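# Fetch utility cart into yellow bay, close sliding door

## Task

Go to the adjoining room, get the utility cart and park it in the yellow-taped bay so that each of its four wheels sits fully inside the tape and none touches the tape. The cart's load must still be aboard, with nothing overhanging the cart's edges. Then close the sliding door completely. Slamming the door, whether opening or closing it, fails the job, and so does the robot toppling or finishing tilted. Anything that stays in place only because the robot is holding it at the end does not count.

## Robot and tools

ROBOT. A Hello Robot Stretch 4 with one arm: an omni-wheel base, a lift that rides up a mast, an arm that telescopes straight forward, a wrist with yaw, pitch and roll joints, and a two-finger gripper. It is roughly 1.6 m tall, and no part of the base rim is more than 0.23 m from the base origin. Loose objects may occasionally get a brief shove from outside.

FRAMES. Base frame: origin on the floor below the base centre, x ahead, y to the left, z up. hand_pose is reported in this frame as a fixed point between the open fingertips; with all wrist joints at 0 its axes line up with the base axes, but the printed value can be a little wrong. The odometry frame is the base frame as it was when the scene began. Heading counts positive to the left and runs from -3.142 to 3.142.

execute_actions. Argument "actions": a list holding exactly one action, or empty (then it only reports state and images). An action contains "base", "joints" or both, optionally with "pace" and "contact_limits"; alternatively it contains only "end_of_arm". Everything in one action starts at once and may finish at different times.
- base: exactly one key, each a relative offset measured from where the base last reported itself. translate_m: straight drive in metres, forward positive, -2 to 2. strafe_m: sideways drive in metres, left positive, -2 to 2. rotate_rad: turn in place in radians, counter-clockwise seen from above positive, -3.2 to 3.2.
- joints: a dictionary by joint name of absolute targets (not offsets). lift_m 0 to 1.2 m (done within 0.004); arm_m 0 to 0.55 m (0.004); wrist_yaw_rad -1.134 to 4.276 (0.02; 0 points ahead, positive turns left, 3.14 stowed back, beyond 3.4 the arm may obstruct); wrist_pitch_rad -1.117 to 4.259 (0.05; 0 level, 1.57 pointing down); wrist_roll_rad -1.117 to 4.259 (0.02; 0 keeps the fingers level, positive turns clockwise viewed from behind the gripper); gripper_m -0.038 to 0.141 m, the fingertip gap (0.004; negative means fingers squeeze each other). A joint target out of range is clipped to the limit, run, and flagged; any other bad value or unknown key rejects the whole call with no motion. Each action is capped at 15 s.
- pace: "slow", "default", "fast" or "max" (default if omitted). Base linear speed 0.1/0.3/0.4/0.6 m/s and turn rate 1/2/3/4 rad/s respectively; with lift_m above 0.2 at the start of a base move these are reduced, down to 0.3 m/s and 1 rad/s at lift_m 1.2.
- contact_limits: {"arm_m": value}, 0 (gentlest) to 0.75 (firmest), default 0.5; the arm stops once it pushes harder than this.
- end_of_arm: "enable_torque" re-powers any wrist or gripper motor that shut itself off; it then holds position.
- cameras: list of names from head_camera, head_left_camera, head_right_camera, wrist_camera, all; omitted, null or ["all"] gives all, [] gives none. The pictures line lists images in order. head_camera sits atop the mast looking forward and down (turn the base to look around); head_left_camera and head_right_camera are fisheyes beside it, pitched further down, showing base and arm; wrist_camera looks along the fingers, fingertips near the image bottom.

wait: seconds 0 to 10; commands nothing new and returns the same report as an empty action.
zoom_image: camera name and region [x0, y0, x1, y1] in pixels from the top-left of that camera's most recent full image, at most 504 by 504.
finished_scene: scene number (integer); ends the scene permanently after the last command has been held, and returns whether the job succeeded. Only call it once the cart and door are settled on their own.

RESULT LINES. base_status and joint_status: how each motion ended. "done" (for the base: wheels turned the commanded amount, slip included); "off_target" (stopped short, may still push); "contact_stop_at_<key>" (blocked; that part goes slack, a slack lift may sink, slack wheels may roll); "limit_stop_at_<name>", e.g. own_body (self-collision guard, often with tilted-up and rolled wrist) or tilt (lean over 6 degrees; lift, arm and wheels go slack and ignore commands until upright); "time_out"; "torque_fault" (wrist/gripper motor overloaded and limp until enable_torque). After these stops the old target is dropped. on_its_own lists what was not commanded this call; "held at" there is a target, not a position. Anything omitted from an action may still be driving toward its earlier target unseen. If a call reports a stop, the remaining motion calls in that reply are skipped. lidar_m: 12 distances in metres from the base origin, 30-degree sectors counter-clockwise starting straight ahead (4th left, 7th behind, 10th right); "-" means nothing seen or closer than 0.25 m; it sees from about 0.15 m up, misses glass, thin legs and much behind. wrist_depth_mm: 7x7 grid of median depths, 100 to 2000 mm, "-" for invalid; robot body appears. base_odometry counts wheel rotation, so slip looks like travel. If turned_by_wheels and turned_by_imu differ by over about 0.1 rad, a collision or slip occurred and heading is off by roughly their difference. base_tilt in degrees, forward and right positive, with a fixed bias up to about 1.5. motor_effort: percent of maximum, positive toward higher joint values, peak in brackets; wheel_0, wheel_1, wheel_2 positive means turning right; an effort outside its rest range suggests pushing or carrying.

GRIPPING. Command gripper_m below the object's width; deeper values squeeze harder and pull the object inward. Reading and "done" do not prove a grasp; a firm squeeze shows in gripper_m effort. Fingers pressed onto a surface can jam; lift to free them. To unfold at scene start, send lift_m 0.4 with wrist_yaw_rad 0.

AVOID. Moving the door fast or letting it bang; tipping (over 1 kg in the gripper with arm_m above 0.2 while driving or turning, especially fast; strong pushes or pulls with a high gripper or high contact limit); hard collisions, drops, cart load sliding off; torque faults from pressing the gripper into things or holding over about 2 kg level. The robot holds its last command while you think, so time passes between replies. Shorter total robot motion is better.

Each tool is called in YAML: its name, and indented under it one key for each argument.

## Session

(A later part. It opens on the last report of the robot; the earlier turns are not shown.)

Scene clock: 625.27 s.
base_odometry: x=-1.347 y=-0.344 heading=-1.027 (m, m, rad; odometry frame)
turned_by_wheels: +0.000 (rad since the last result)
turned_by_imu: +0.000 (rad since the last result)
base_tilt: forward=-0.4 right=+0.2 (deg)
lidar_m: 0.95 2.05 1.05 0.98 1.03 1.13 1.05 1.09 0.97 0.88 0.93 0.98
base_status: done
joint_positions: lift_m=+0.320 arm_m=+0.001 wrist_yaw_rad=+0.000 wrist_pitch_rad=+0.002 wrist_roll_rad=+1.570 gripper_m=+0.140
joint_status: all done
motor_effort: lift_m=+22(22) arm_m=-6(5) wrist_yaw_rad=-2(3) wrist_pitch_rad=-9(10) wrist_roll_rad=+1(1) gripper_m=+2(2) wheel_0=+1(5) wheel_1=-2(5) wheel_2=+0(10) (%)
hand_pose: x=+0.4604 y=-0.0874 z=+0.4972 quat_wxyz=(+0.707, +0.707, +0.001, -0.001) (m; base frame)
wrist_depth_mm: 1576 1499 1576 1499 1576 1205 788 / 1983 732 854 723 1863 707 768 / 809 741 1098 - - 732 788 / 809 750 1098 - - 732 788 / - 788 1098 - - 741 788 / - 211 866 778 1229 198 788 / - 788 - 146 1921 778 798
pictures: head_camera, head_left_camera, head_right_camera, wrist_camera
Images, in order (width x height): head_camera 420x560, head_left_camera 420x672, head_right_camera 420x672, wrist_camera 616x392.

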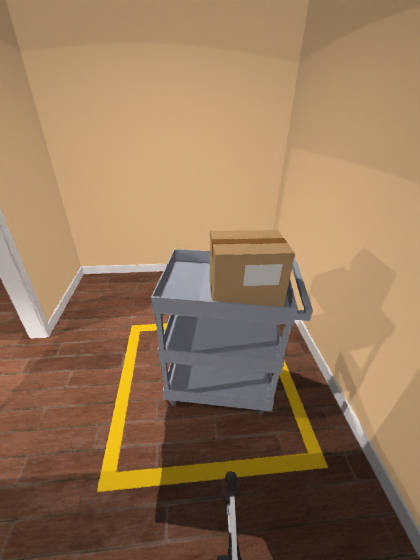

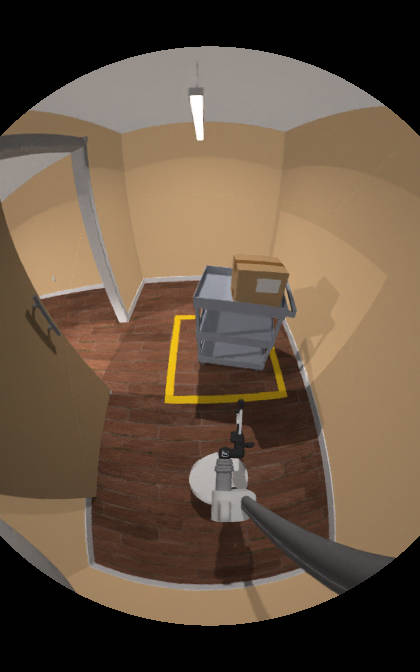

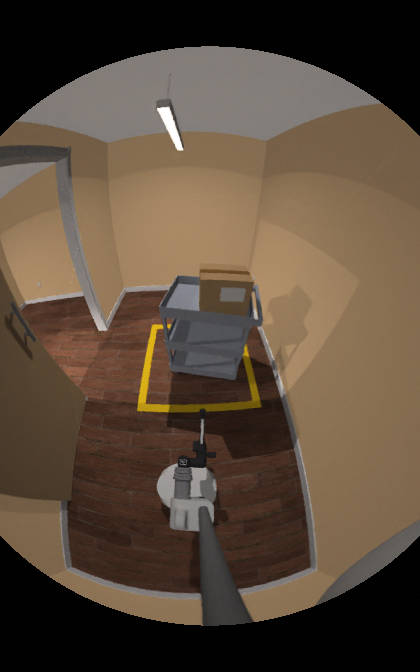

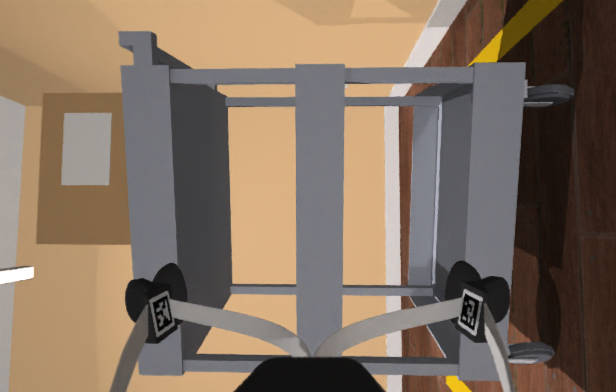

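execute_actions:
  actions:
    - {"base":{"strafe_m":0.4},"joints":{"lift_m":0.92,"wrist_roll_rad":0,"wrist_yaw_rad":1.55,"gripper_m":0.1}}

Scene clock: 665.53 s.
base_odometry: x=-1.005 y=-0.137 heading=-1.027 (m, m, rad; odometry frame)
turned_by_wheels: +0.000 (rad since the last result)
turned_by_imu: -0.004 (rad since the last result)
base_tilt: forward=-0.4 right=+0.3 (deg)
lidar_m: 1.01 0.83 0.63 0.60 0.63 0.90 1.09 1.13 1.41 1.30 1.34 1.02
base_status: done
joint_positions: lift_m=+0.920 arm_m=+0.001 wrist_yaw_rad=+1.550 wrist_pitch_rad=+0.002 wrist_roll_rad=+0.000 gripper_m=+0.100
joint_status: all done
motor_effort: lift_m=+22(22) arm_m=-6(6) wrist_yaw_rad=-2(6) wrist_pitch_rad=-9(6) wrist_roll_rad=+0(6) gripper_m=+2(2) wheel_0=+0(10) wheel_1=+0(12) wheel_2=+0(1) (%)
hand_pose: x=+0.2653 y=+0.2866 z=+1.0972 quat_wxyz=(+0.714, -0.001, +0.001, +0.700) (m; base frame)
wrist_depth_mm: 559 569 580 585 603 609 - / 559 574 574 585 597 615 - / 554 564 585 585 609 621 - / 559 574 574 591 603 615 - / 559 569 580 591 597 615 - / 559 564 198 585 213 609 - / 554 569 574 145 615 603 -
pictures: head_camera, head_left_camera, head_right_camera, wrist_camera
Images, in order (width x height): head_camera 420x560, head_left_camera 420x672, head_right_camera 420x672, wrist_camera 616x392.

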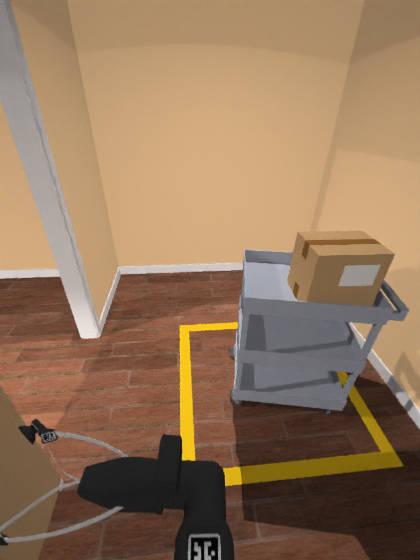

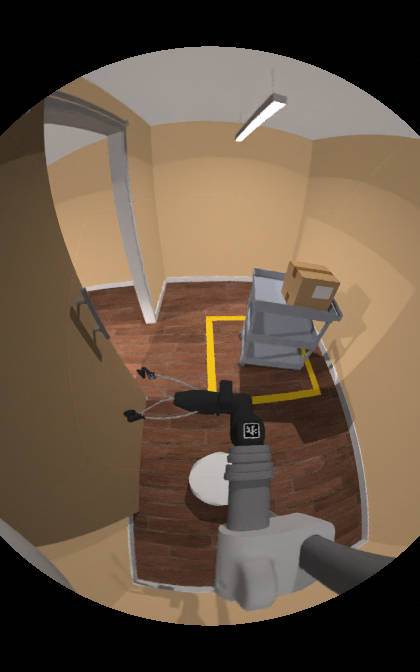

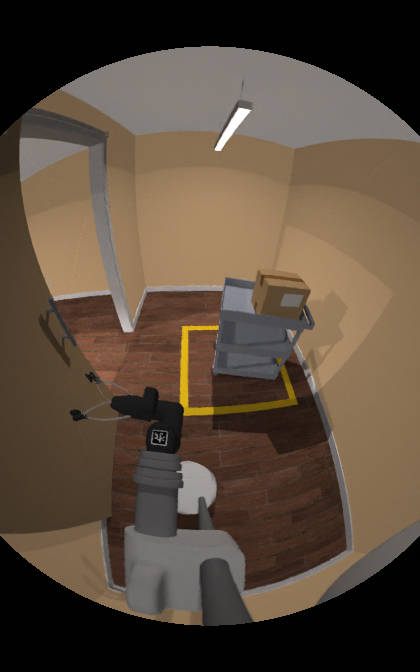

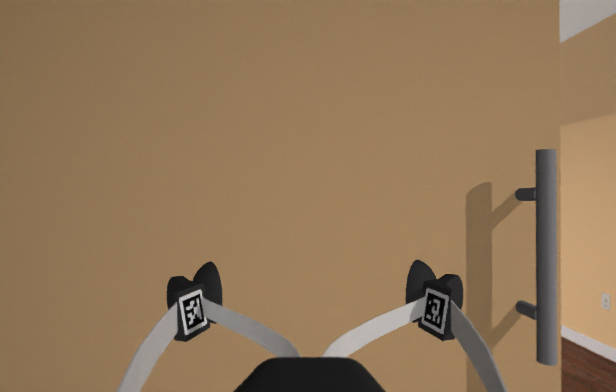

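execute_actions:
  actions:
    - {"base":{"strafe_m":0.2},"joints":{"arm_m":0.36}}
  cameras: ["wrist_camera"]

Scene clock: 677.43 s.
base_odometry: x=-0.833 y=-0.033 heading=-1.027 (m, m, rad; odometry frame)
turned_by_wheels: +0.000 (rad since the last result)
turned_by_imu: -0.002 (rad since the last result)
base_tilt: forward=-0.3 right=+0.2 (deg)
lidar_m: 2.60 0.66 0.44 0.38 0.41 0.65 1.11 1.15 1.47 1.50 1.32 1.06
base_status: done
joint_positions: lift_m=+0.920 arm_m=+0.359 wrist_yaw_rad=+1.550 wrist_pitch_rad=+0.002 wrist_roll_rad=+0.000 gripper_m=+0.100
joint_status: all done
motor_effort: lift_m=+22(22) arm_m=+6(6) wrist_yaw_rad=-2(3) wrist_pitch_rad=-6(7) wrist_roll_rad=+0(0) gripper_m=-6(1) wheel_0=+2(8) wheel_1=-1(9) wheel_2=+0(1) (%)
hand_pose: x=+0.6232 y=+0.2866 z=+1.0972 quat_wxyz=(+0.714, -0.001, +0.001, +0.700) (m; base frame)
wrist_depth_mm: 392 404 410 418 - - - / 394 404 410 421 - - - / 397 404 410 418 - - - / 397 404 410 421 - - - / 397 404 410 418 - - - / 394 399 198 415 212 - - / 392 399 407 145 - - -
pictures: wrist_camera
Images, in order (width x height): wrist_camera 616x392.

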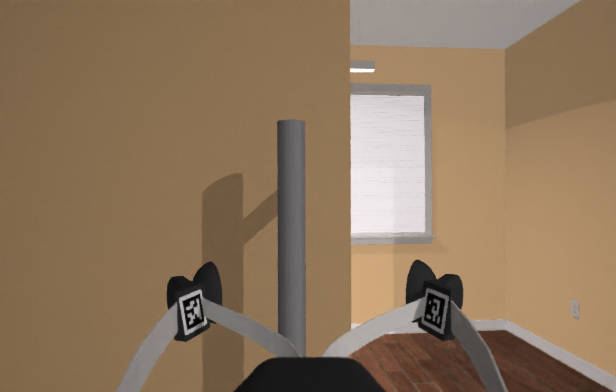

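execute_actions:
  actions:
    - {"base":{"strafe_m":0.12},"pace":"slow"}
  cameras: ["wrist_camera"]

execute_actions:
  actions:
    - {"joints":{"arm_m":0.55},"contact_limits":{"arm_m":0.75},"pace":"slow"}
  cameras: ["wrist_camera","head_camera"]

Scene clock: 691.90 s.
base_odometry: x=-0.731 y=+0.029 heading=-1.027 (m, m, rad; odometry frame)
turned_by_wheels: +0.000 (rad since the last result)
turned_by_imu: -0.002 (rad since the last result)
base_tilt: forward=-0.4 right=+0.2 (deg)
lidar_m: 2.07 0.45 0.30 0.27 0.28 0.40 1.10 1.13 1.49 1.62 1.32 1.12
base_status: done
joint_positions: lift_m=+0.920 arm_m=+0.359 wrist_yaw_rad=+1.550 wrist_pitch_rad=+0.002 wrist_roll_rad=+0.000 gripper_m=+0.100
joint_status: not commanded
motor_effort: lift_m=+22(22) arm_m=+6(6) wrist_yaw_rad=-2(2) wrist_pitch_rad=-9(8) wrist_roll_rad=-1(0) gripper_m=-1(3) wheel_0=+0(6) wheel_1=+2(5) wheel_2=+0(0) (%)
hand_pose: x=+0.6232 y=+0.2866 z=+1.0972 quat_wxyz=(+0.714, -0.001, +0.001, +0.700) (m; base frame)
wrist_depth_mm: 281 287 293 300 - - - / 282 286 291 298 - - - / 281 286 293 298 - - - / 281 287 291 300 - - - / 283 285 293 298 - - - / 283 286 198 297 213 - - / 282 286 291 145 - - -
pictures: wrist_camera
Images, in order (width x height): wrist_camera 616x392.

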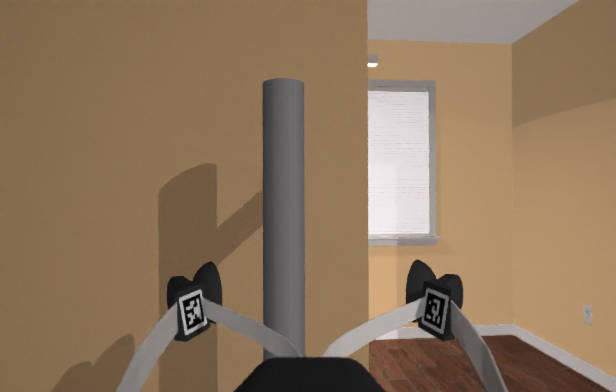

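Scene clock: 695.07 s.
torque_fault: wrist_yaw_rad switched itself off since the last result.
base_odometry: x=-0.731 y=+0.029 heading=-1.027 (m, m, rad; odometry frame)
turned_by_wheels: +0.000 (rad since the last result)
turned_by_imu: -0.001 (rad since the last result)
base_tilt: forward=-0.4 right=+0.2 (deg)
lidar_m: 2.06 0.47 0.31 0.27 0.27 0.39 1.09 1.15 1.48 1.62 1.36 1.11
base_status: not commanded
joint_positions: lift_m=+0.920 arm_m=+0.546 wrist_yaw_rad=+1.918 wrist_pitch_rad=+0.002 wrist_roll_rad=+0.000 gripper_m=+0.100
joint_status: all done
joint sent to its limit — the command would take arm_m past its upper limit, so that joint was sent only as far as its limit.
on_its_own: wrist_yaw_rad is off since a torque_fault, until you send "end_of_arm": "enable_torque" (your +1.550 is given up)
motor_effort: lift_m=+22(22) arm_m=+6(14) wrist_yaw_rad=-2(100) wrist_pitch_rad=-6(9) wrist_roll_rad=+0(1) gripper_m=-2(17) wheel_0=+0(7) wheel_1=-1(8) wheel_2=-2(5) (%)
contact_limits: arm_m 0.75
hand_pose: x=+0.7012 y=+0.3010 z=+1.0972 quat_wxyz=(+0.574, -0.001, +0.001, +0.819) (m; base frame)
wrist_depth_mm: 366 340 319 296 - - - / 366 338 310 293 - - - / 364 336 306 293 - - - / 366 338 276 291 - - - / 364 338 307 293 - - - / 368 334 199 291 213 - - / 362 329 238 143 - - -
pictures: head_camera, wrist_camera
Images, in order (width x height): head_camera 420x560, wrist_camera 616x392.

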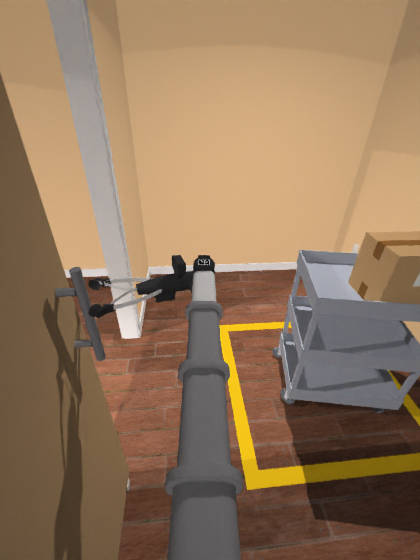

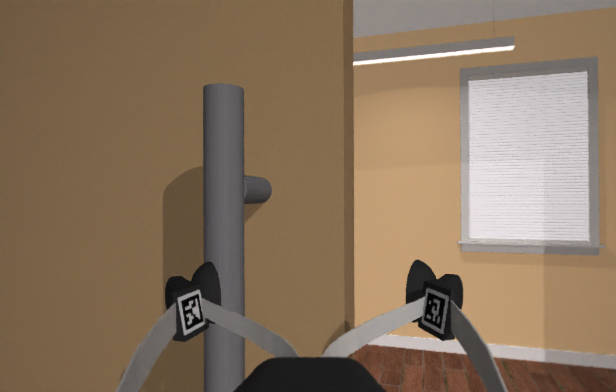

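execute_actions:
  actions:
    - {"base":{"strafe_m":-0.15},"pace":"slow"}
  cameras: []

execute_actions:
  actions:
    - {"end_of_arm":"enable_torque"}
  cameras: []

execute_actions:
  actions:
    - {"base":{"translate_m":-0.35},"joints":{"arm_m":0.3}}
  cameras: []

execute_actions:
  actions:
    - {"base":{"rotate_rad":0.25},"joints":{"wrist_yaw_rad":0.3,"gripper_m":0.09}}
  cameras: ["wrist_camera","head_camera"]

Scene clock: 730.40 s.
base_odometry: x=-0.859 y=-0.048 heading=-1.027 (m, m, rad; odometry frame)
turned_by_wheels: +0.000 (rad since the last result)
turned_by_imu: -0.001 (rad since the last result)
base_tilt: forward=-0.4 right=+0.2 (deg)
lidar_m: 2.55 0.69 0.47 0.42 0.42 0.66 1.11 1.16 1.48 1.45 1.32 1.05
base_status: done
joint_positions: lift_m=+0.920 arm_m=+0.546 wrist_yaw_rad=+1.918 wrist_pitch_rad=+0.002 wrist_roll_rad=+0.000 gripper_m=+0.100
joint_status: not commanded
on_its_own: wrist_yaw_rad is off since a torque_fault, until you send "end_of_arm": "enable_torque" (your +1.550 is given up)
motor_effort: lift_m=+22(22) arm_m=+6(6) wrist_yaw_rad=-1(2) wrist_pitch_rad=-7(7) wrist_roll_rad=-1(1) gripper_m=-1(0) wheel_0=+3(6) wheel_1=-4(11) wheel_2=+0(1) (%)
hand_pose: x=+0.7012 y=+0.3010 z=+1.0972 quat_wxyz=(+0.574, -0.001, +0.001, +0.819) (m; base frame)
wrist_depth_mm: 559 521 488 452 - - - / 559 521 484 449 - - - / 559 517 477 442 - - - / 559 517 484 439 - - - / 559 517 477 436 442 - - / 559 517 197 433 213 - - / 554 504 480 145 - - -
pictures: none
No camera images: the call's "cameras" was empty. Leave "cameras" out to get every camera's image.

Scene clock: 730.70 s.
base_odometry: x=-0.859 y=-0.048 heading=-1.027 (m, m, rad; odometry frame)
turned_by_wheels: +0.000 (rad since the last result)
turned_by_imu: +0.000 (rad since the last result)
base_tilt: forward=-0.3 right=+0.2 (deg)
lidar_m: 2.59 0.70 0.47 0.42 0.44 0.66 1.11 1.14 1.50 1.47 1.31 1.04
base_status: not commanded
joint_positions: lift_m=+0.920 arm_m=+0.546 wrist_yaw_rad=+1.918 wrist_pitch_rad=+0.002 wrist_roll_rad=+0.000 gripper_m=+0.100
joint_status: not commanded
end_of_arm: enable_torque: each motor that was off is on again
on_its_own: wrist_yaw_rad is held at +1.918, not at your +1.550, since a torque_fault
motor_effort: lift_m=+22(22) arm_m=+6(6) wrist_yaw_rad=-2(2) wrist_pitch_rad=-9(8) wrist_roll_rad=-1(1) gripper_m=-2(2) wheel_0=+3(3) wheel_1=-4(4) wheel_2=+0(0) (%)
hand_pose: x=+0.7012 y=+0.3010 z=+1.0972 quat_wxyz=(+0.574, -0.001, +0.001, +0.819) (m; base frame)
wrist_depth_mm: 554 521 484 449 - - - / 559 512 480 449 - - - / 559 517 477 436 - - - / 559 521 480 436 - - - / 569 508 480 436 449 - - / 564 512 198 436 213 - - / 559 504 480 145 - - -
pictures: none
No camera images: the call's "cameras" was empty. Leave "cameras" out to get every camera's image.

Scene clock: 733.33 s.
base_odometry: x=-1.040 y=+0.251 heading=-1.028 (m, m, rad; odometry frame)
turned_by_wheels: +0.000 (rad since the last result)
turned_by_imu: +0.000 (rad since the last result)
base_tilt: forward=-0.4 right=+0.2 (deg)
lidar_m: 1.38 0.65 0.44 0.39 0.49 0.64 0.77 0.78 1.01 1.50 1.56 1.38
base_status: done
joint_positions: lift_m=+0.920 arm_m=+0.301 wrist_yaw_rad=+1.919 wrist_pitch_rad=+0.002 wrist_roll_rad=+0.000 gripper_m=+0.100
joint_status: all done
on_its_own: wrist_yaw_rad is held at +1.918, not at your +1.550, since a torque_fault
motor_effort: lift_m=+22(22) arm_m=-6(6) wrist_yaw_rad=-3(2) wrist_pitch_rad=-7(9) wrist_roll_rad=+0(1) gripper_m=-3(2) wheel_0=+0(5) wheel_1=-2(5) wheel_2=-1(10) (%)
hand_pose: x=+0.4558 y=+0.3010 z=+1.0972 quat_wxyz=(+0.574, -0.001, +0.001, +0.819) (m; base frame)
wrist_depth_mm: 500 459 427 399 373 353 336 / 504 459 427 402 375 355 336 / 500 459 427 402 375 353 336 / 496 459 427 399 377 351 336 / 496 459 424 399 373 353 334 / 496 462 198 402 213 347 336 / 500 449 430 145 370 345 334
pictures: none
No camera images: the call's "cameras" was empty. Leave "cameras" out to get every camera's image.

Scene clock: 734.83 s.
base_odometry: x=-1.040 y=+0.251 heading=-0.778 (m, m, rad; odometry frame)
turned_by_wheels: +0.250 (rad since the last result)
turned_by_imu: +0.251 (rad since the last result)
base_tilt: forward=-0.4 right=+0.3 (deg)
lidar_m: 1.00 0.51 0.41 0.41 0.53 0.77 0.75 0.85 1.35 1.50 1.51 1.39
base_status: done
joint_positions: lift_m=+0.920 arm_m=+0.301 wrist_yaw_rad=+0.300 wrist_pitch_rad=+0.002 wrist_roll_rad=+0.000 gripper_m=+0.090
joint_status: all done
motor_effort: lift_m=+22(22) arm_m=-5(6) wrist_yaw_rad=-3(7) wrist_pitch_rad=-8(7) wrist_roll_rad=-1(0) gripper_m=-1(1) wheel_0=+0(5) wheel_1=+0(5) wheel_2=-1(7) (%)
hand_pose: x=+0.7734 y=+0.0018 z=+1.0972 quat_wxyz=(+0.989, +0.000, +0.001, +0.150) (m; base frame)
wrist_depth_mm: 377 466 603 - 1808 - - / 373 462 603 - 1808 - - / 375 462 574 - 1756 - - / 375 462 564 - 1808 - - / 377 462 564 - 1576 - - / 375 452 197 - 195 - - / 377 430 580 144 1808 - -
pictures: head_camera, wrist_camera
Images, in order (width x height): head_camera 420x560, wrist_camera 616x392.

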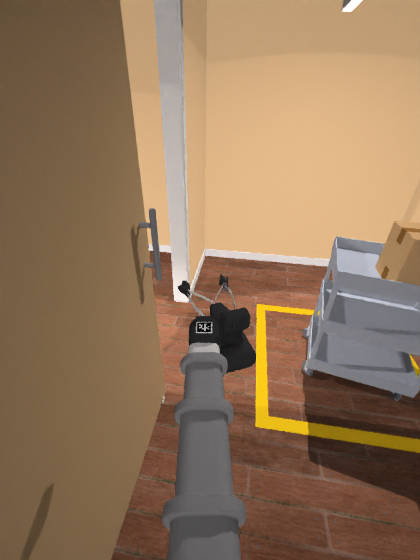

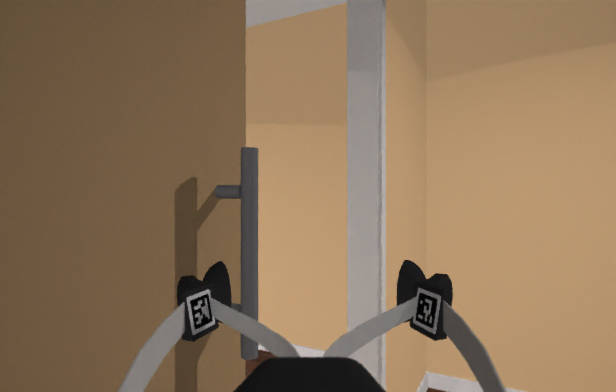

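execute_actions:
  actions:
    - {"base":{"strafe_m":0.12},"joints":{"arm_m":0.45,"wrist_yaw_rad":0.4},"pace":"slow"}
  cameras: ["wrist_camera","head_camera"]

Scene clock: 743.60 s.
base_odometry: x=-0.956 y=+0.337 heading=-0.778 (m, m, rad; odometry frame)
turned_by_wheels: +0.000 (rad since the last result)
turned_by_imu: -0.002 (rad since the last result)
base_tilt: forward=-0.4 right=+0.2 (deg)
lidar_m: 0.73 0.39 0.28 0.34 0.39 0.62 0.74 0.83 1.28 1.63 1.55 1.46
base_status: done
joint_positions: lift_m=+0.920 arm_m=+0.449 wrist_yaw_rad=+0.400 wrist_pitch_rad=+0.002 wrist_roll_rad=+0.000 gripper_m=+0.090
joint_status: all done
motor_effort: lift_m=+22(22) arm_m=+6(7) wrist_yaw_rad=-3(1) wrist_pitch_rad=-5(7) wrist_roll_rad=+0(1) gripper_m=-1(1) wheel_0=-1(5) wheel_1=+3(7) wheel_2=+0(0) (%)
hand_pose: x=+0.9196 y=+0.0318 z=+1.0972 quat_wxyz=(+0.980, +0.000, +0.001, +0.199) (m; base frame)
wrist_depth_mm: 220 266 332 442 - 1808 1921 / 220 265 332 449 - 1808 1863 / 220 266 334 407 - 1756 1921 / 220 267 336 389 - 1808 1863 / 220 265 336 404 - 1808 1983 / 221 258 198 413 195 1808 1921 / 220 250 329 143 - 1366 1921
pictures: head_camera, wrist_camera
Images, in order (width x height): head_camera 420x560, wrist_camera 616x392.

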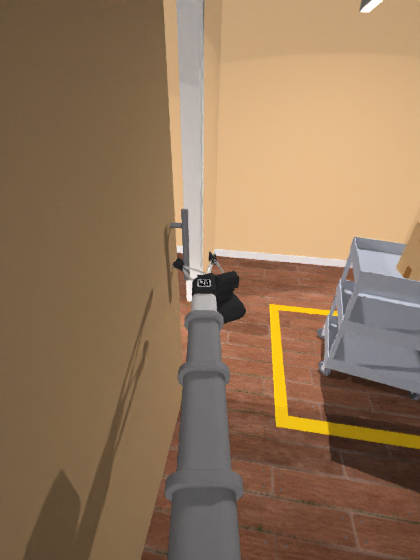

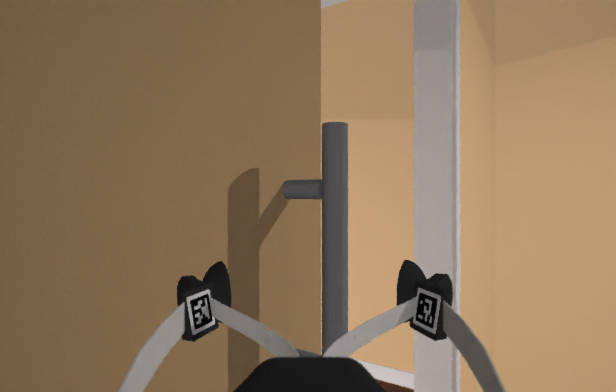

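execute_actions:
  actions:
    - {"base":{"translate_m":0.1},"joints":{"arm_m":0.55},"pace":"slow"}
  cameras: ["wrist_camera","head_camera"]

Scene clock: 751.17 s.
base_odometry: x=-0.885 y=+0.267 heading=-0.776 (m, m, rad; odometry frame)
turned_by_wheels: +0.002 (rad since the last result)
turned_by_imu: +0.000 (rad since the last result)
base_tilt: forward=-0.3 right=+0.2 (deg)
lidar_m: 0.70 0.36 0.27 0.25 0.35 0.62 0.82 0.96 1.50 1.63 1.47 1.36
base_status: done
joint_positions: lift_m=+0.920 arm_m=+0.546 wrist_yaw_rad=+0.409 wrist_pitch_rad=+0.002 wrist_roll_rad=+0.000 gripper_m=+0.090
joint_status: arm_m off_target (ended at +0.546, target +0.550)
joint sent to its limit — the command would take arm_m past its upper limit, so that joint was sent only as far as its limit.
on_its_own: wrist_yaw_rad is at rest, and its effort (-27) is outside its rest range (-13 to +13)
motor_effort: lift_m=+22(22) arm_m=+8(10) wrist_yaw_rad=-27(31) wrist_pitch_rad=-8(9) wrist_roll_rad=+0(1) gripper_m=-7(4) wheel_0=+12(12) wheel_1=+8(4) wheel_2=+1(7) (%)
hand_pose: x=+1.0164 y=+0.0344 z=+1.0972 quat_wxyz=(+0.979, +0.000, +0.001, +0.203) (m; base frame)
wrist_depth_mm: 183 220 276 - - 1464 1808 / 183 220 198 - - 1430 1808 / 184 220 198 - - 1464 1756 / 184 215 197 - - 1464 1756 / 183 221 197 - - 1464 1708 / 183 208 190 - 196 1430 1808 / 183 208 189 146 - 1138 1808
pictures: head_camera, wrist_camera
Images, in order (width x height): head_camera 420x560, wrist_camera 616x392.

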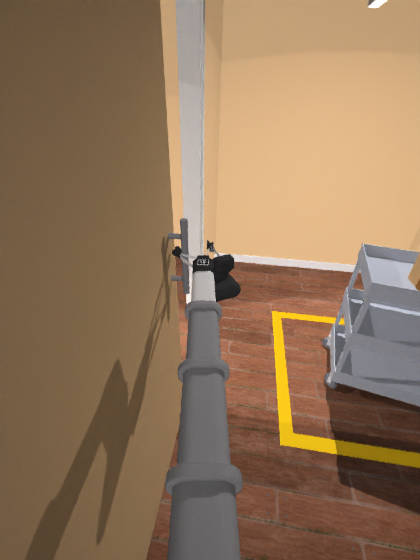

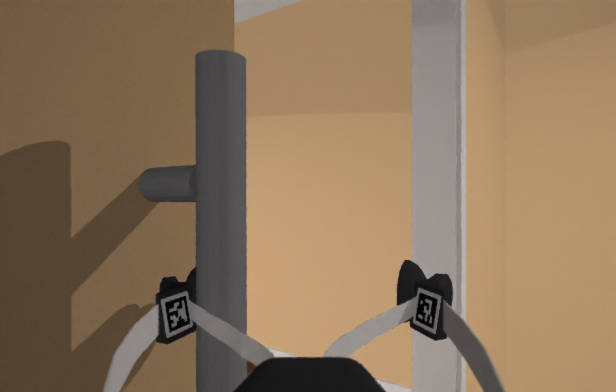

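execute_actions:
  actions:
    - {"joints":{"gripper_m":0.0}}
  cameras: []

execute_actions:
  actions:
    - {"base":{"strafe_m":-0.04},"pace":"slow"}
  cameras: []

execute_actions:
  actions:
    - {"base":{"translate_m":0.2},"pace":"slow"}
  cameras: ["wrist_camera","head_camera"]

Scene clock: 761.37 s.
base_odometry: x=-0.884 y=+0.267 heading=-0.773 (m, m, rad; odometry frame)
turned_by_wheels: +0.003 (rad since the last result)
turned_by_imu: +0.015 (rad since the last result)
base_tilt: forward=-0.4 right=+0.2 (deg)
lidar_m: 0.64 0.33 0.26 0.25 0.36 0.63 0.85 0.94 1.54 1.62 1.45 1.36
base_status: not commanded
joint_positions: lift_m=+0.920 arm_m=+0.547 wrist_yaw_rad=+0.423 wrist_pitch_rad=+0.003 wrist_roll_rad=+0.000 gripper_m=+0.000
joint_status: all done
on_its_own: wrist_yaw_rad is at rest, and its effort (-69) is outside its rest range (-13 to +13)
motor_effort: lift_m=+22(22) arm_m=+5(8) wrist_yaw_rad=-69(78) wrist_pitch_rad=-9(8) wrist_roll_rad=-1(1) gripper_m=-14(19) wheel_0=+28(31) wheel_1=+14(14) wheel_2=+19(22) (%)
hand_pose: x=+1.0164 y=+0.0388 z=+1.0970 quat_wxyz=(+0.978, +0.000, +0.001, +0.210) (m; base frame)
wrist_depth_mm: 161 192 229 - - 1118 1756 / 162 193 222 - - 1118 1808 / 161 192 222 - - 1118 1756 / 161 192 196 - - 1138 1756 / 161 191 222 - - 1118 1756 / 161 187 180 202 - 1138 1756 / 161 177 222 173 - 1098 1756
pictures: none
No camera images: the call's "cameras" was empty. Leave "cameras" out to get every camera's image.

Scene clock: 762.83 s.
base_odometry: x=-0.912 y=+0.238 heading=-0.768 (m, m, rad; odometry frame)
turned_by_wheels: +0.005 (rad since the last result)
turned_by_imu: +0.033 (rad since the last result)
base_tilt: forward=-0.4 right=+0.2 (deg)
lidar_m: 0.70 0.37 0.30 0.28 0.41 0.74 0.86 1.01 1.61 1.61 1.40 1.30
base_status: done
joint_positions: lift_m=+0.920 arm_m=+0.547 wrist_yaw_rad=+0.426 wrist_pitch_rad=+0.003 wrist_roll_rad=+0.001 gripper_m=+0.000
joint_status: not commanded
on_its_own: wrist_yaw_rad is at rest, and its effort (-76) is outside its rest range (-13 to +13)
motor_effort: lift_m=+22(22) arm_m=+4(5) wrist_yaw_rad=-76(82) wrist_pitch_rad=-7(10) wrist_roll_rad=-2(3) gripper_m=-17(18) wheel_0=+30(34) wheel_1=+15(18) wheel_2=+21(23) (%)
hand_pose: x=+1.0164 y=+0.0395 z=+1.0971 quat_wxyz=(+0.977, +0.000, +0.001, +0.211) (m; base frame)
wrist_depth_mm: 167 197 226 - - 1098 1756 / 167 197 175 - - 1098 1756 / 167 197 175 - - 1098 1708 / 167 196 176 - - 1118 1661 / 167 197 176 - - 1138 1756 / 167 191 175 211 - 1118 1708 / 167 187 178 175 - 1060 1708
pictures: none
No camera images: the call's "cameras" was empty. Leave "cameras" out to get every camera's image.

Scene clock: 766.10 s.
base_odometry: x=-0.768 y=+0.100 heading=-0.767 (m, m, rad; odometry frame)
turned_by_wheels: +0.001 (rad since the last result)
turned_by_imu: +0.003 (rad since the last result)
base_tilt: forward=-0.4 right=+0.3 (deg)
lidar_m: 0.60 0.29 0.25 0.25 0.37 0.65 1.05 1.22 1.66 1.62 1.19 1.18
base_status: done
joint_positions: lift_m=+0.920 arm_m=+0.547 wrist_yaw_rad=+0.403 wrist_pitch_rad=+0.002 wrist_roll_rad=+0.000 gripper_m=+0.000
joint_status: not commanded
motor_effort: lift_m=+22(22) arm_m=+4(4) wrist_yaw_rad=-10(75) wrist_pitch_rad=-10(9) wrist_roll_rad=-2(3) gripper_m=-5(14) wheel_0=+5(30) wheel_1=+4(17) wheel_2=-3(19) (%)
hand_pose: x=+1.0172 y=+0.0326 z=+1.0972 quat_wxyz=(+0.980, +0.000, +0.001, +0.200) (m; base frame)
wrist_depth_mm: 137 163 200 151 - 917 1576 / 137 163 201 150 - 931 1576 / 137 163 193 151 - 917 1537 / 137 163 182 150 - 917 1576 / 137 162 200 150 - 917 1618 / 137 162 185 151 946 931 1576 / 137 154 193 140 - 904 1576
pictures: head_camera, wrist_camera
Images, in order (width x height): head_camera 420x560, wrist_camera 616x392.

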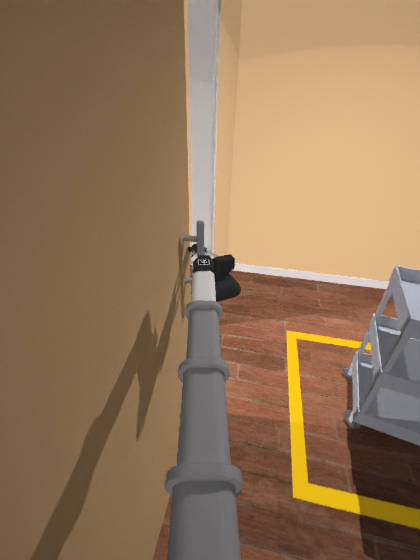

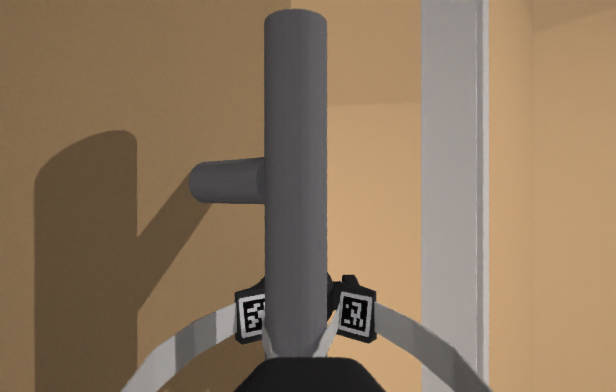

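execute_actions:
  actions:
    - {"base":{"strafe_m":-0.06},"pace":"slow"}
  cameras: []

execute_actions:
  actions:
    - {"base":{"translate_m":0.25},"pace":"slow"}
  cameras: ["head_camera"]

execute_actions:
  actions:
    - {"base":{"strafe_m":-0.06},"pace":"slow"}
  cameras: []

execute_actions:
  actions:
    - {"base":{"translate_m":0.25},"pace":"slow"}
  cameras: ["head_camera","wrist_camera"]

Scene clock: 774.77 s.
base_odometry: x=-0.809 y=+0.057 heading=-0.762 (m, m, rad; odometry frame)
turned_by_wheels: +0.005 (rad since the last result)
turned_by_imu: +0.006 (rad since the last result)
base_tilt: forward=-0.4 right=+0.2 (deg)
lidar_m: 0.71 0.37 0.31 0.30 0.44 0.78 1.08 1.24 1.60 1.60 1.17 1.13
base_status: done
joint_positions: lift_m=+0.920 arm_m=+0.547 wrist_yaw_rad=+0.426 wrist_pitch_rad=+0.002 wrist_roll_rad=+0.001 gripper_m=+0.000
joint_status: not commanded
on_its_own: wrist_yaw_rad is at rest, and its effort (-76) is outside its rest range (-13 to +13)
motor_effort: lift_m=+22(22) arm_m=+4(4) wrist_yaw_rad=-76(75) wrist_pitch_rad=-5(10) wrist_roll_rad=-2(2) gripper_m=-15(13) wheel_0=+32(33) wheel_1=+13(9) wheel_2=+17(17) (%)
hand_pose: x=+1.0164 y=+0.0395 z=+1.0974 quat_wxyz=(+0.977, +0.000, +0.001, +0.211) (m; base frame)
wrist_depth_mm: 169 200 227 - - 946 1499 / 170 200 167 - - 931 1537 / 169 199 168 - - 917 1576 / 168 195 168 - - 931 1537 / 169 199 168 - - 946 1537 / 169 190 168 - 931 931 1537 / 166 194 167 - 1983 891 1618
pictures: none
No camera images: the call's "cameras" was empty. Leave "cameras" out to get every camera's image.

Scene clock: 778.53 s.
base_odometry: x=-0.628 y=-0.115 heading=-0.763 (m, m, rad; odometry frame)
turned_by_wheels: -0.001 (rad since the last result)
turned_by_imu: +0.001 (rad since the last result)
base_tilt: forward=-0.5 right=+0.2 (deg)
lidar_m: 0.61 0.32 0.25 0.25 0.38 0.67 1.31 1.50 1.65 1.39 0.97 1.26
base_status: done
joint_positions: lift_m=+0.920 arm_m=+0.547 wrist_yaw_rad=+0.396 wrist_pitch_rad=+0.002 wrist_roll_rad=+0.001 gripper_m=+0.000
joint_status: not commanded
motor_effort: lift_m=+22(22) arm_m=+4(4) wrist_yaw_rad=+9(75) wrist_pitch_rad=-5(5) wrist_roll_rad=-2(1) gripper_m=-5(14) wheel_0=+0(29) wheel_1=+3(20) wheel_2=-9(15) (%)
hand_pose: x=+1.0174 y=+0.0307 z=+1.0973 quat_wxyz=(+0.980, +0.000, +0.001, +0.197) (m; base frame)
wrist_depth_mm: 132 158 195 144 715 917 1366 / 132 158 195 143 723 917 1366 / 133 158 187 144 732 904 1397 / 132 158 177 144 732 931 1366 / 132 158 195 144 723 917 1366 / 132 158 182 143 192 904 1397 / 132 149 188 141 707 946 1336
pictures: head_camera
Images, in order (width x height): head_camera 420x560.

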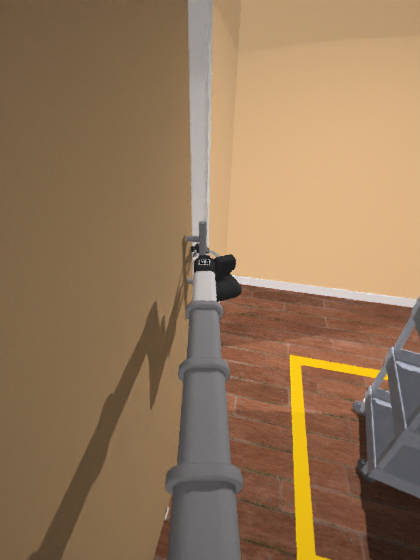

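Scene clock: 780.40 s.
base_odometry: x=-0.670 y=-0.158 heading=-0.759 (m, m, rad; odometry frame)
turned_by_wheels: +0.004 (rad since the last result)
turned_by_imu: +0.005 (rad since the last result)
base_tilt: forward=-0.3 right=+0.2 (deg)
lidar_m: 0.67 0.36 0.31 0.29 0.45 0.76 1.33 1.56 1.61 1.31 0.89 1.12
base_status: done
joint_positions: lift_m=+0.920 arm_m=+0.547 wrist_yaw_rad=+0.419 wrist_pitch_rad=+0.001 wrist_roll_rad=+0.001 gripper_m=+0.000
joint_status: not commanded
on_its_own: wrist_yaw_rad is at rest, and its effort (-58) is outside its rest range (-13 to +13)
motor_effort: lift_m=+22(22) arm_m=+4(4) wrist_yaw_rad=-58(69) wrist_pitch_rad=-8(7) wrist_roll_rad=-2(2) gripper_m=-13(13) wheel_0=+22(30) wheel_1=+13(14) wheel_2=+11(15) (%)
hand_pose: x=+1.0167 y=+0.0375 z=+1.0975 quat_wxyz=(+0.978, +0.000, +0.001, +0.208) (m; base frame)
wrist_depth_mm: 166 197 226 - 732 931 1397 / 166 196 170 - 723 931 1336 / 166 196 170 - 741 931 1336 / 167 197 171 - 723 931 1366 / 166 196 171 - 723 904 1430 / 166 191 171 211 683 917 1366 / 166 186 171 174 715 931 1366
pictures: none
No camera images: the call's "cameras" was empty. Leave "cameras" out to get every camera's image.

Scene clock: 784.17 s.
base_odometry: x=-0.488 y=-0.330 heading=-0.760 (m, m, rad; odometry frame)
turned_by_wheels: -0.001 (rad since the last result)
turned_by_imu: +0.000 (rad since the last result)
base_tilt: forward=-0.4 right=+0.2 (deg)
lidar_m: 0.57 0.30 0.25 0.25 0.38 0.66 1.58 1.80 1.67 1.01 0.80 2.14
base_status: done
joint_positions: lift_m=+0.920 arm_m=+0.547 wrist_yaw_rad=+0.392 wrist_pitch_rad=+0.002 wrist_roll_rad=+0.001 gripper_m=+0.000
joint_status: not commanded
on_its_own: wrist_yaw_rad is at rest, and its effort (+20) is outside its rest range (-13 to +13)
motor_effort: lift_m=+22(22) arm_m=+4(4) wrist_yaw_rad=+20(59) wrist_pitch_rad=-8(8) wrist_roll_rad=-2(2) gripper_m=-4(12) wheel_0=-3(27) wheel_1=+1(15) wheel_2=-14(15) (%)
hand_pose: x=+1.0176 y=+0.0295 z=+1.0972 quat_wxyz=(+0.981, +0.000, +0.001, +0.195) (m; base frame)
wrist_depth_mm: 127 151 180 127 477 878 1182 / 127 151 179 127 480 891 1160 / 127 151 174 127 477 891 1160 / 127 151 155 127 477 891 1138 / 127 151 179 127 477 878 1160 / 127 151 175 127 189 891 1160 / 126 143 175 126 477 732 1182
pictures: head_camera, wrist_camera
Images, in order (width x height): head_camera 420x560, wrist_camera 616x392.

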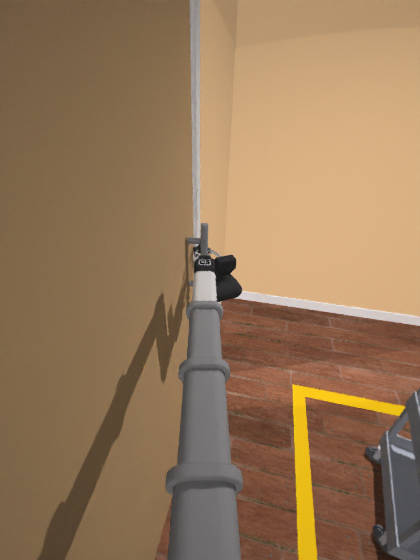

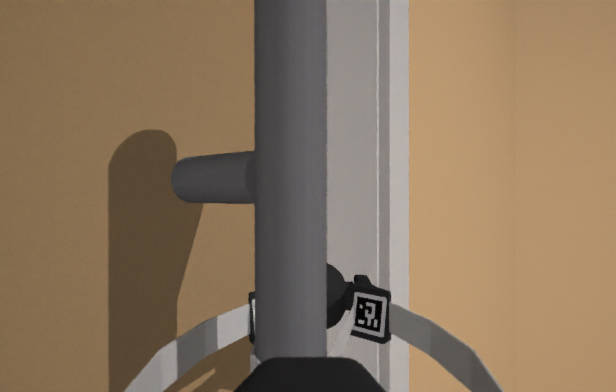

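execute_actions:
  actions:
    - {"base":{"strafe_m":-0.05},"pace":"slow"}
  cameras: []

execute_actions:
  actions:
    - {"base":{"translate_m":0.22},"pace":"slow"}
  cameras: ["wrist_camera"]

execute_actions:
  actions:
    - {"base":{"strafe_m":-0.04},"pace":"slow"}
  cameras: []

execute_actions:
  actions:
    - {"base":{"translate_m":0.12},"pace":"slow"}
  cameras: ["head_camera","wrist_camera"]

Scene clock: 797.60 s.
base_odometry: x=-0.522 y=-0.366 heading=-0.757 (m, m, rad; odometry frame)
turned_by_wheels: +0.004 (rad since the last result)
turned_by_imu: +0.004 (rad since the last result)
base_tilt: forward=-0.4 right=+0.1 (deg)
lidar_m: 0.66 0.37 0.29 0.29 0.43 0.75 1.58 1.87 1.61 0.95 0.74 2.12
base_status: done
joint_positions: lift_m=+0.920 arm_m=+0.547 wrist_yaw_rad=+0.417 wrist_pitch_rad=+0.002 wrist_roll_rad=+0.001 gripper_m=+0.000
joint_status: not commanded
on_its_own: wrist_yaw_rad is at rest, and its effort (-49) is outside its rest range (-13 to +13)
motor_effort: lift_m=+22(22) arm_m=+4(4) wrist_yaw_rad=-49(59) wrist_pitch_rad=-7(10) wrist_roll_rad=-1(2) gripper_m=-12(13) wheel_0=+22(30) wheel_1=+9(11) wheel_2=+14(14) (%)
hand_pose: x=+1.0168 y=+0.0368 z=+1.0972 quat_wxyz=(+0.978, +0.000, +0.001, +0.207) (m; base frame)
wrist_depth_mm: 152 179 212 500 504 854 1160 / 151 178 204 504 504 842 1160 / 152 179 198 496 504 866 1138 / 151 178 174 500 500 854 1138 / 152 179 204 500 504 866 1160 / 152 175 179 204 477 866 1160 / 152 165 205 151 466 842 1138
pictures: none
No camera images: the call's "cameras" was empty. Leave "cameras" out to get every camera's image.

Scene clock: 801.07 s.
base_odometry: x=-0.363 y=-0.517 heading=-0.759 (m, m, rad; odometry frame)
turned_by_wheels: -0.002 (rad since the last result)
turned_by_imu: -0.004 (rad since the last result)
base_tilt: forward=-0.4 right=+0.2 (deg)
lidar_m: 0.58 0.29 0.25 0.25 0.37 0.60 1.80 1.99 1.66 0.68 0.68 1.91
base_status: done
joint_positions: lift_m=+0.920 arm_m=+0.547 wrist_yaw_rad=+0.386 wrist_pitch_rad=+0.002 wrist_roll_rad=+0.001 gripper_m=+0.000
joint_status: not commanded
on_its_own: wrist_yaw_rad is at rest, and its effort (+39) is outside its rest range (-13 to +13)
motor_effort: lift_m=+21(22) arm_m=+4(4) wrist_yaw_rad=+39(48) wrist_pitch_rad=-8(7) wrist_roll_rad=-2(2) gripper_m=-6(13) wheel_0=-9(20) wheel_1=-3(13) wheel_2=-18(19) (%)
hand_pose: x=+1.0178 y=+0.0275 z=+1.0973 quat_wxyz=(+0.981, +0.000, +0.001, +0.192) (m; base frame)
wrist_depth_mm: 123 147 181 126 504 904 976 / 123 147 181 126 504 904 976 / 123 146 176 126 500 904 976 / 123 147 160 126 500 904 976 / 124 147 181 126 500 904 976 / 124 147 175 127 185 891 976 / 123 144 170 125 488 676 960
pictures: wrist_camera
Images, in order (width x height): wrist_camera 616x392.

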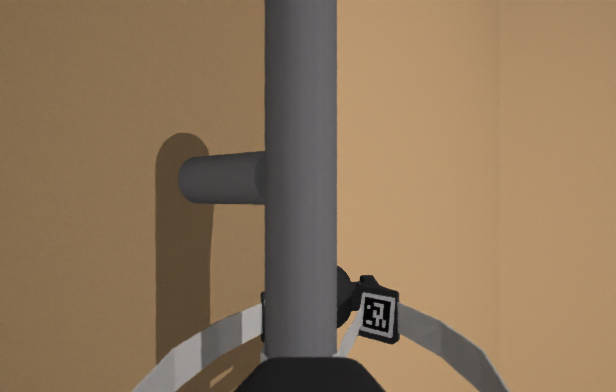

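Scene clock: 802.53 s.
base_odometry: x=-0.390 y=-0.546 heading=-0.756 (m, m, rad; odometry frame)
turned_by_wheels: +0.003 (rad since the last result)
turned_by_imu: +0.004 (rad since the last result)
base_tilt: forward=-0.3 right=+0.2 (deg)
lidar_m: 0.64 0.34 0.28 0.28 0.42 0.72 1.80 1.92 1.61 0.63 0.63 1.92
base_status: done
joint_positions: lift_m=+0.920 arm_m=+0.547 wrist_yaw_rad=+0.413 wrist_pitch_rad=+0.002 wrist_roll_rad=+0.001 gripper_m=+0.000
joint_status: not commanded
on_its_own: wrist_yaw_rad is at rest, and its effort (-39) is outside its rest range (-13 to +13)
motor_effort: lift_m=+21(21) arm_m=+4(4) wrist_yaw_rad=-39(39) wrist_pitch_rad=-5(7) wrist_roll_rad=-2(2) gripper_m=-10(11) wheel_0=+18(18) wheel_1=+9(9) wheel_2=+9(14) (%)
hand_pose: x=+1.0169 y=+0.0357 z=+1.0973 quat_wxyz=(+0.979, +0.000, +0.001, +0.205) (m; base frame)
wrist_depth_mm: 139 164 189 147 504 820 946 / 140 164 187 146 508 831 976 / 139 164 183 146 508 820 976 / 139 164 161 146 500 831 976 / 139 164 189 146 504 831 991 / 139 164 177 146 452 831 946 / 139 153 188 138 473 809 960
pictures: none
No camera images: the call's "cameras" was empty. Leave "cameras" out to get every camera's image.

Scene clock: 805.00 s.
base_odometry: x=-0.304 y=-0.628 heading=-0.758 (m, m, rad; odometry frame)
turned_by_wheels: -0.002 (rad since the last result)
turned_by_imu: +0.027 (rad since the last result)
base_tilt: forward=-2.0 right=+1.1 (deg)
lidar_m: 0.54 0.32 0.25 0.27 0.39 0.73 1.90 1.88 1.61 0.59 0.71 1.81
base_status: done
joint_positions: lift_m=+0.920 arm_m=+0.545 wrist_yaw_rad=+0.382 wrist_pitch_rad=+0.028 wrist_roll_rad=-0.002 gripper_m=+0.000
joint_status: not commanded
on_its_own: wrist_yaw_rad is at rest, and its effort (+48) is outside its rest range (-13 to +13); wrist_pitch_rad is at rest, and its effort (-83) is outside its rest range (-23 to +23)
motor_effort: lift_m=+23(23) arm_m=+11(11) wrist_yaw_rad=+48(49) wrist_pitch_rad=-83(84) wrist_roll_rad=+6(6) gripper_m=-1(9) wheel_0=+2(16) wheel_1=+5(10) wheel_2=-30(30) (%)
hand_pose: x=+1.0165 y=+0.0265 z=+1.0896 quat_wxyz=(+0.982, -0.004, +0.014, +0.190) (m; base frame)
wrist_depth_mm: 121 143 165 114 469 778 866 / 122 144 166 114 466 788 891 / 122 144 165 114 469 778 891 / 121 144 131 114 473 778 904 / 122 144 166 114 473 788 891 / 122 145 160 114 187 788 904 / 122 137 166 113 466 154 904
pictures: head_camera, wrist_camera
Images, in order (width x height): head_camera 420x560, wrist_camera 616x392.

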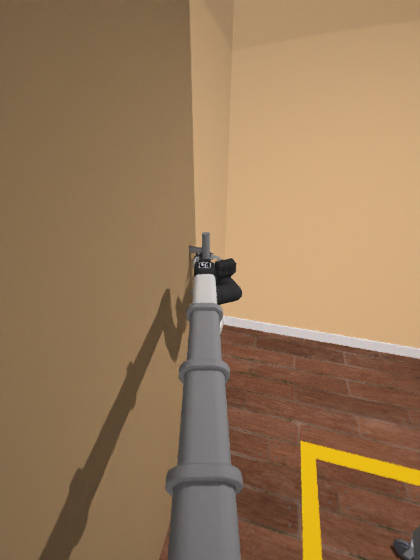

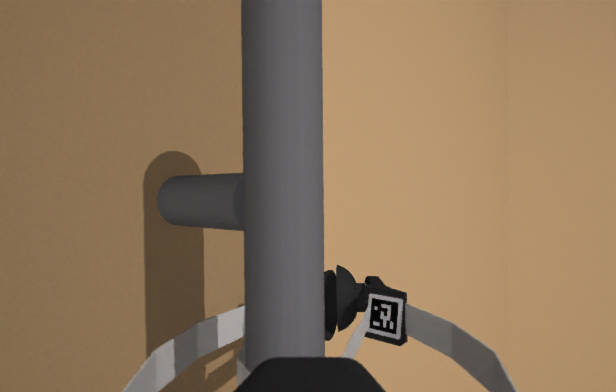

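Hit the stop: closed. Release and back off.

execute_actions:
  actions:
    - {"base":{"translate_m":-0.03},"joints":{"gripper_m":0.1},"pace":"slow"}
  cameras: []

execute_actions:
  actions:
    - {"base":{"strafe_m":-0.04},"pace":"slow"}
  cameras: []

execute_actions:
  actions:
    - {"base":{"translate_m":-0.3},"joints":{"arm_m":0.3},"pace":"slow"}

Scene clock: 817.73 s.
base_odometry: x=-0.326 y=-0.607 heading=-0.759 (m, m, rad; odometry frame)
turned_by_wheels: -0.001 (rad since the last result)
turned_by_imu: -0.015 (rad since the last result)
base_tilt: forward=-0.7 right=+0.5 (deg)
lidar_m: 0.59 0.33 0.25 0.26 0.40 0.71 1.87 1.91 1.65 0.63 0.71 1.83
base_status: done
joint_positions: lift_m=+0.920 arm_m=+0.545 wrist_yaw_rad=+0.387 wrist_pitch_rad=+0.000 wrist_roll_rad=+0.001 gripper_m=+0.100
joint_status: all done
on_its_own: wrist_yaw_rad is at rest, and its effort (+35) is outside its rest range (-13 to +13)
motor_effort: lift_m=+19(23) arm_m=+11(11) wrist_yaw_rad=+35(48) wrist_pitch_rad=+0(80) wrist_roll_rad=-4(7) gripper_m=-1(2) wheel_0=-1(2) wheel_1=-2(5) wheel_2=-11(28) (%)
hand_pose: x=+1.0165 y=+0.0280 z=+1.0982 quat_wxyz=(+0.981, +0.001, +0.000, +0.192) (m; base frame)
wrist_depth_mm: 122 146 173 118 484 831 904 / 122 146 172 118 480 820 891 / 122 145 172 117 480 809 904 / 122 145 138 117 484 809 878 / 122 145 172 117 477 809 891 / 122 144 167 116 187 809 917 / 122 138 161 115 477 609 891
pictures: none
No camera images: the call's "cameras" was empty. Leave "cameras" out to get every camera's image.

Scene clock: 819.20 s.
base_odometry: x=-0.353 y=-0.635 heading=-0.761 (m, m, rad; odometry frame)
turned_by_wheels: -0.001 (rad since the last result)
turned_by_imu: +0.032 (rad since the last result)
base_tilt: forward=-0.6 right=+0.2 (deg)
lidar_m: 0.58 0.34 0.28 0.29 0.42 0.81 1.89 1.88 1.60 0.60 0.68 1.81
base_status: done
joint_positions: lift_m=+0.920 arm_m=+0.545 wrist_yaw_rad=+0.384 wrist_pitch_rad=-0.006 wrist_roll_rad=+0.002 gripper_m=+0.100
joint_status: not commanded
on_its_own: wrist_yaw_rad is at rest, and its effort (+44) is outside its rest range (-13 to +13)
motor_effort: lift_m=+17(19) arm_m=+11(11) wrist_yaw_rad=+44(45) wrist_pitch_rad=+17(15) wrist_roll_rad=-5(6) gripper_m=-2(0) wheel_0=+2(3) wheel_1=-2(4) wheel_2=-14(14) (%)
hand_pose: x=+1.0166 y=+0.0270 z=+1.1000 quat_wxyz=(+0.982, +0.002, -0.003, +0.191) (m; base frame)
wrist_depth_mm: 123 145 177 120 452 732 904 / 123 145 177 120 452 750 904 / 123 144 176 119 455 732 891 / 123 144 142 119 452 715 904 / 122 144 170 119 449 723 891 / 122 144 165 118 184 723 904 / 122 140 158 116 445 574 904
pictures: none
No camera images: the call's "cameras" was empty. Leave "cameras" out to get every camera's image.

Scene clock: 823.50 s.
base_odometry: x=-0.570 y=-0.429 heading=-0.761 (m, m, rad; odometry frame)
turned_by_wheels: +0.000 (rad since the last result)
turned_by_imu: -0.002 (rad since the last result)
base_tilt: forward=-0.3 right=+0.2 (deg)
lidar_m: 0.77 0.41 0.39 0.43 0.52 0.99 1.59 1.79 1.52 0.84 0.68 2.11
base_status: done
joint_positions: lift_m=+0.920 arm_m=+0.301 wrist_yaw_rad=+0.400 wrist_pitch_rad=+0.002 wrist_roll_rad=+0.000 gripper_m=+0.100
joint_status: all done
motor_effort: lift_m=+17(17) arm_m=-6(10) wrist_yaw_rad=-3(44) wrist_pitch_rad=-7(22) wrist_roll_rad=-1(6) gripper_m=+0(0) wheel_0=-2(15) wheel_1=-4(10) wheel_2=+3(14) (%)
hand_pose: x=+0.7717 y=+0.0318 z=+1.0977 quat_wxyz=(+0.980, +0.000, +0.001, +0.199) (m; base frame)
wrist_depth_mm: 253 297 359 455 615 1182 1336 / 252 298 357 452 615 1205 1336 / 253 298 359 455 615 1182 1336 / 252 298 357 455 621 1205 1308 / 254 298 357 449 591 1205 1366 / 253 290 198 452 212 1182 1366 / 253 282 355 145 615 1008 1366
pictures: head_camera, head_left_camera, head_right_camera, wrist_camera
Images, in order (width x height): head_camera 420x560, head_left_camera 420x672, head_right_camera 420x672, wrist_camera 616x392.

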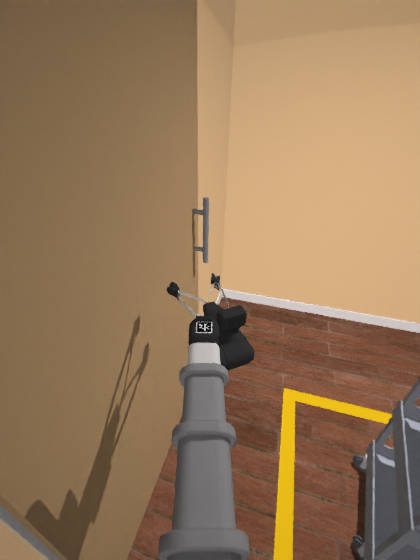

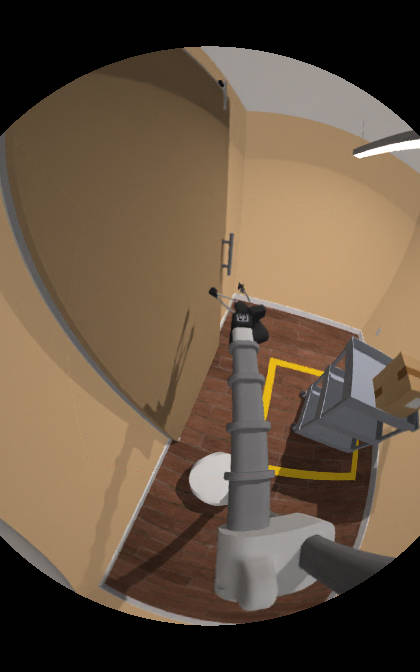

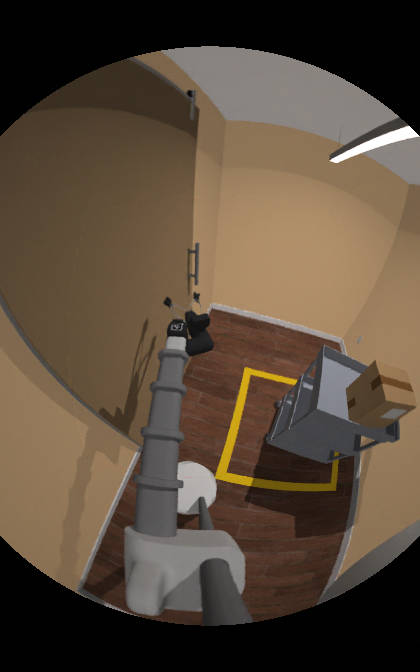

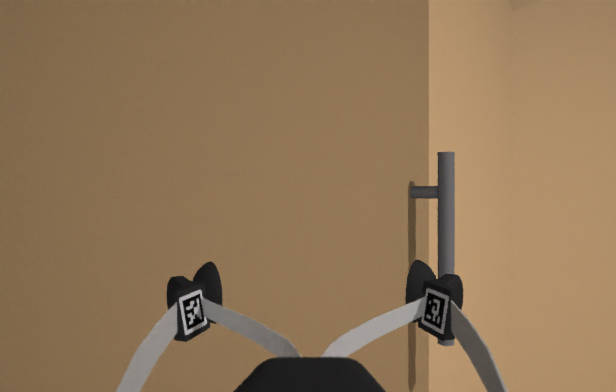

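finished_scene:
  scene: 1

The scene is finished: the task was done.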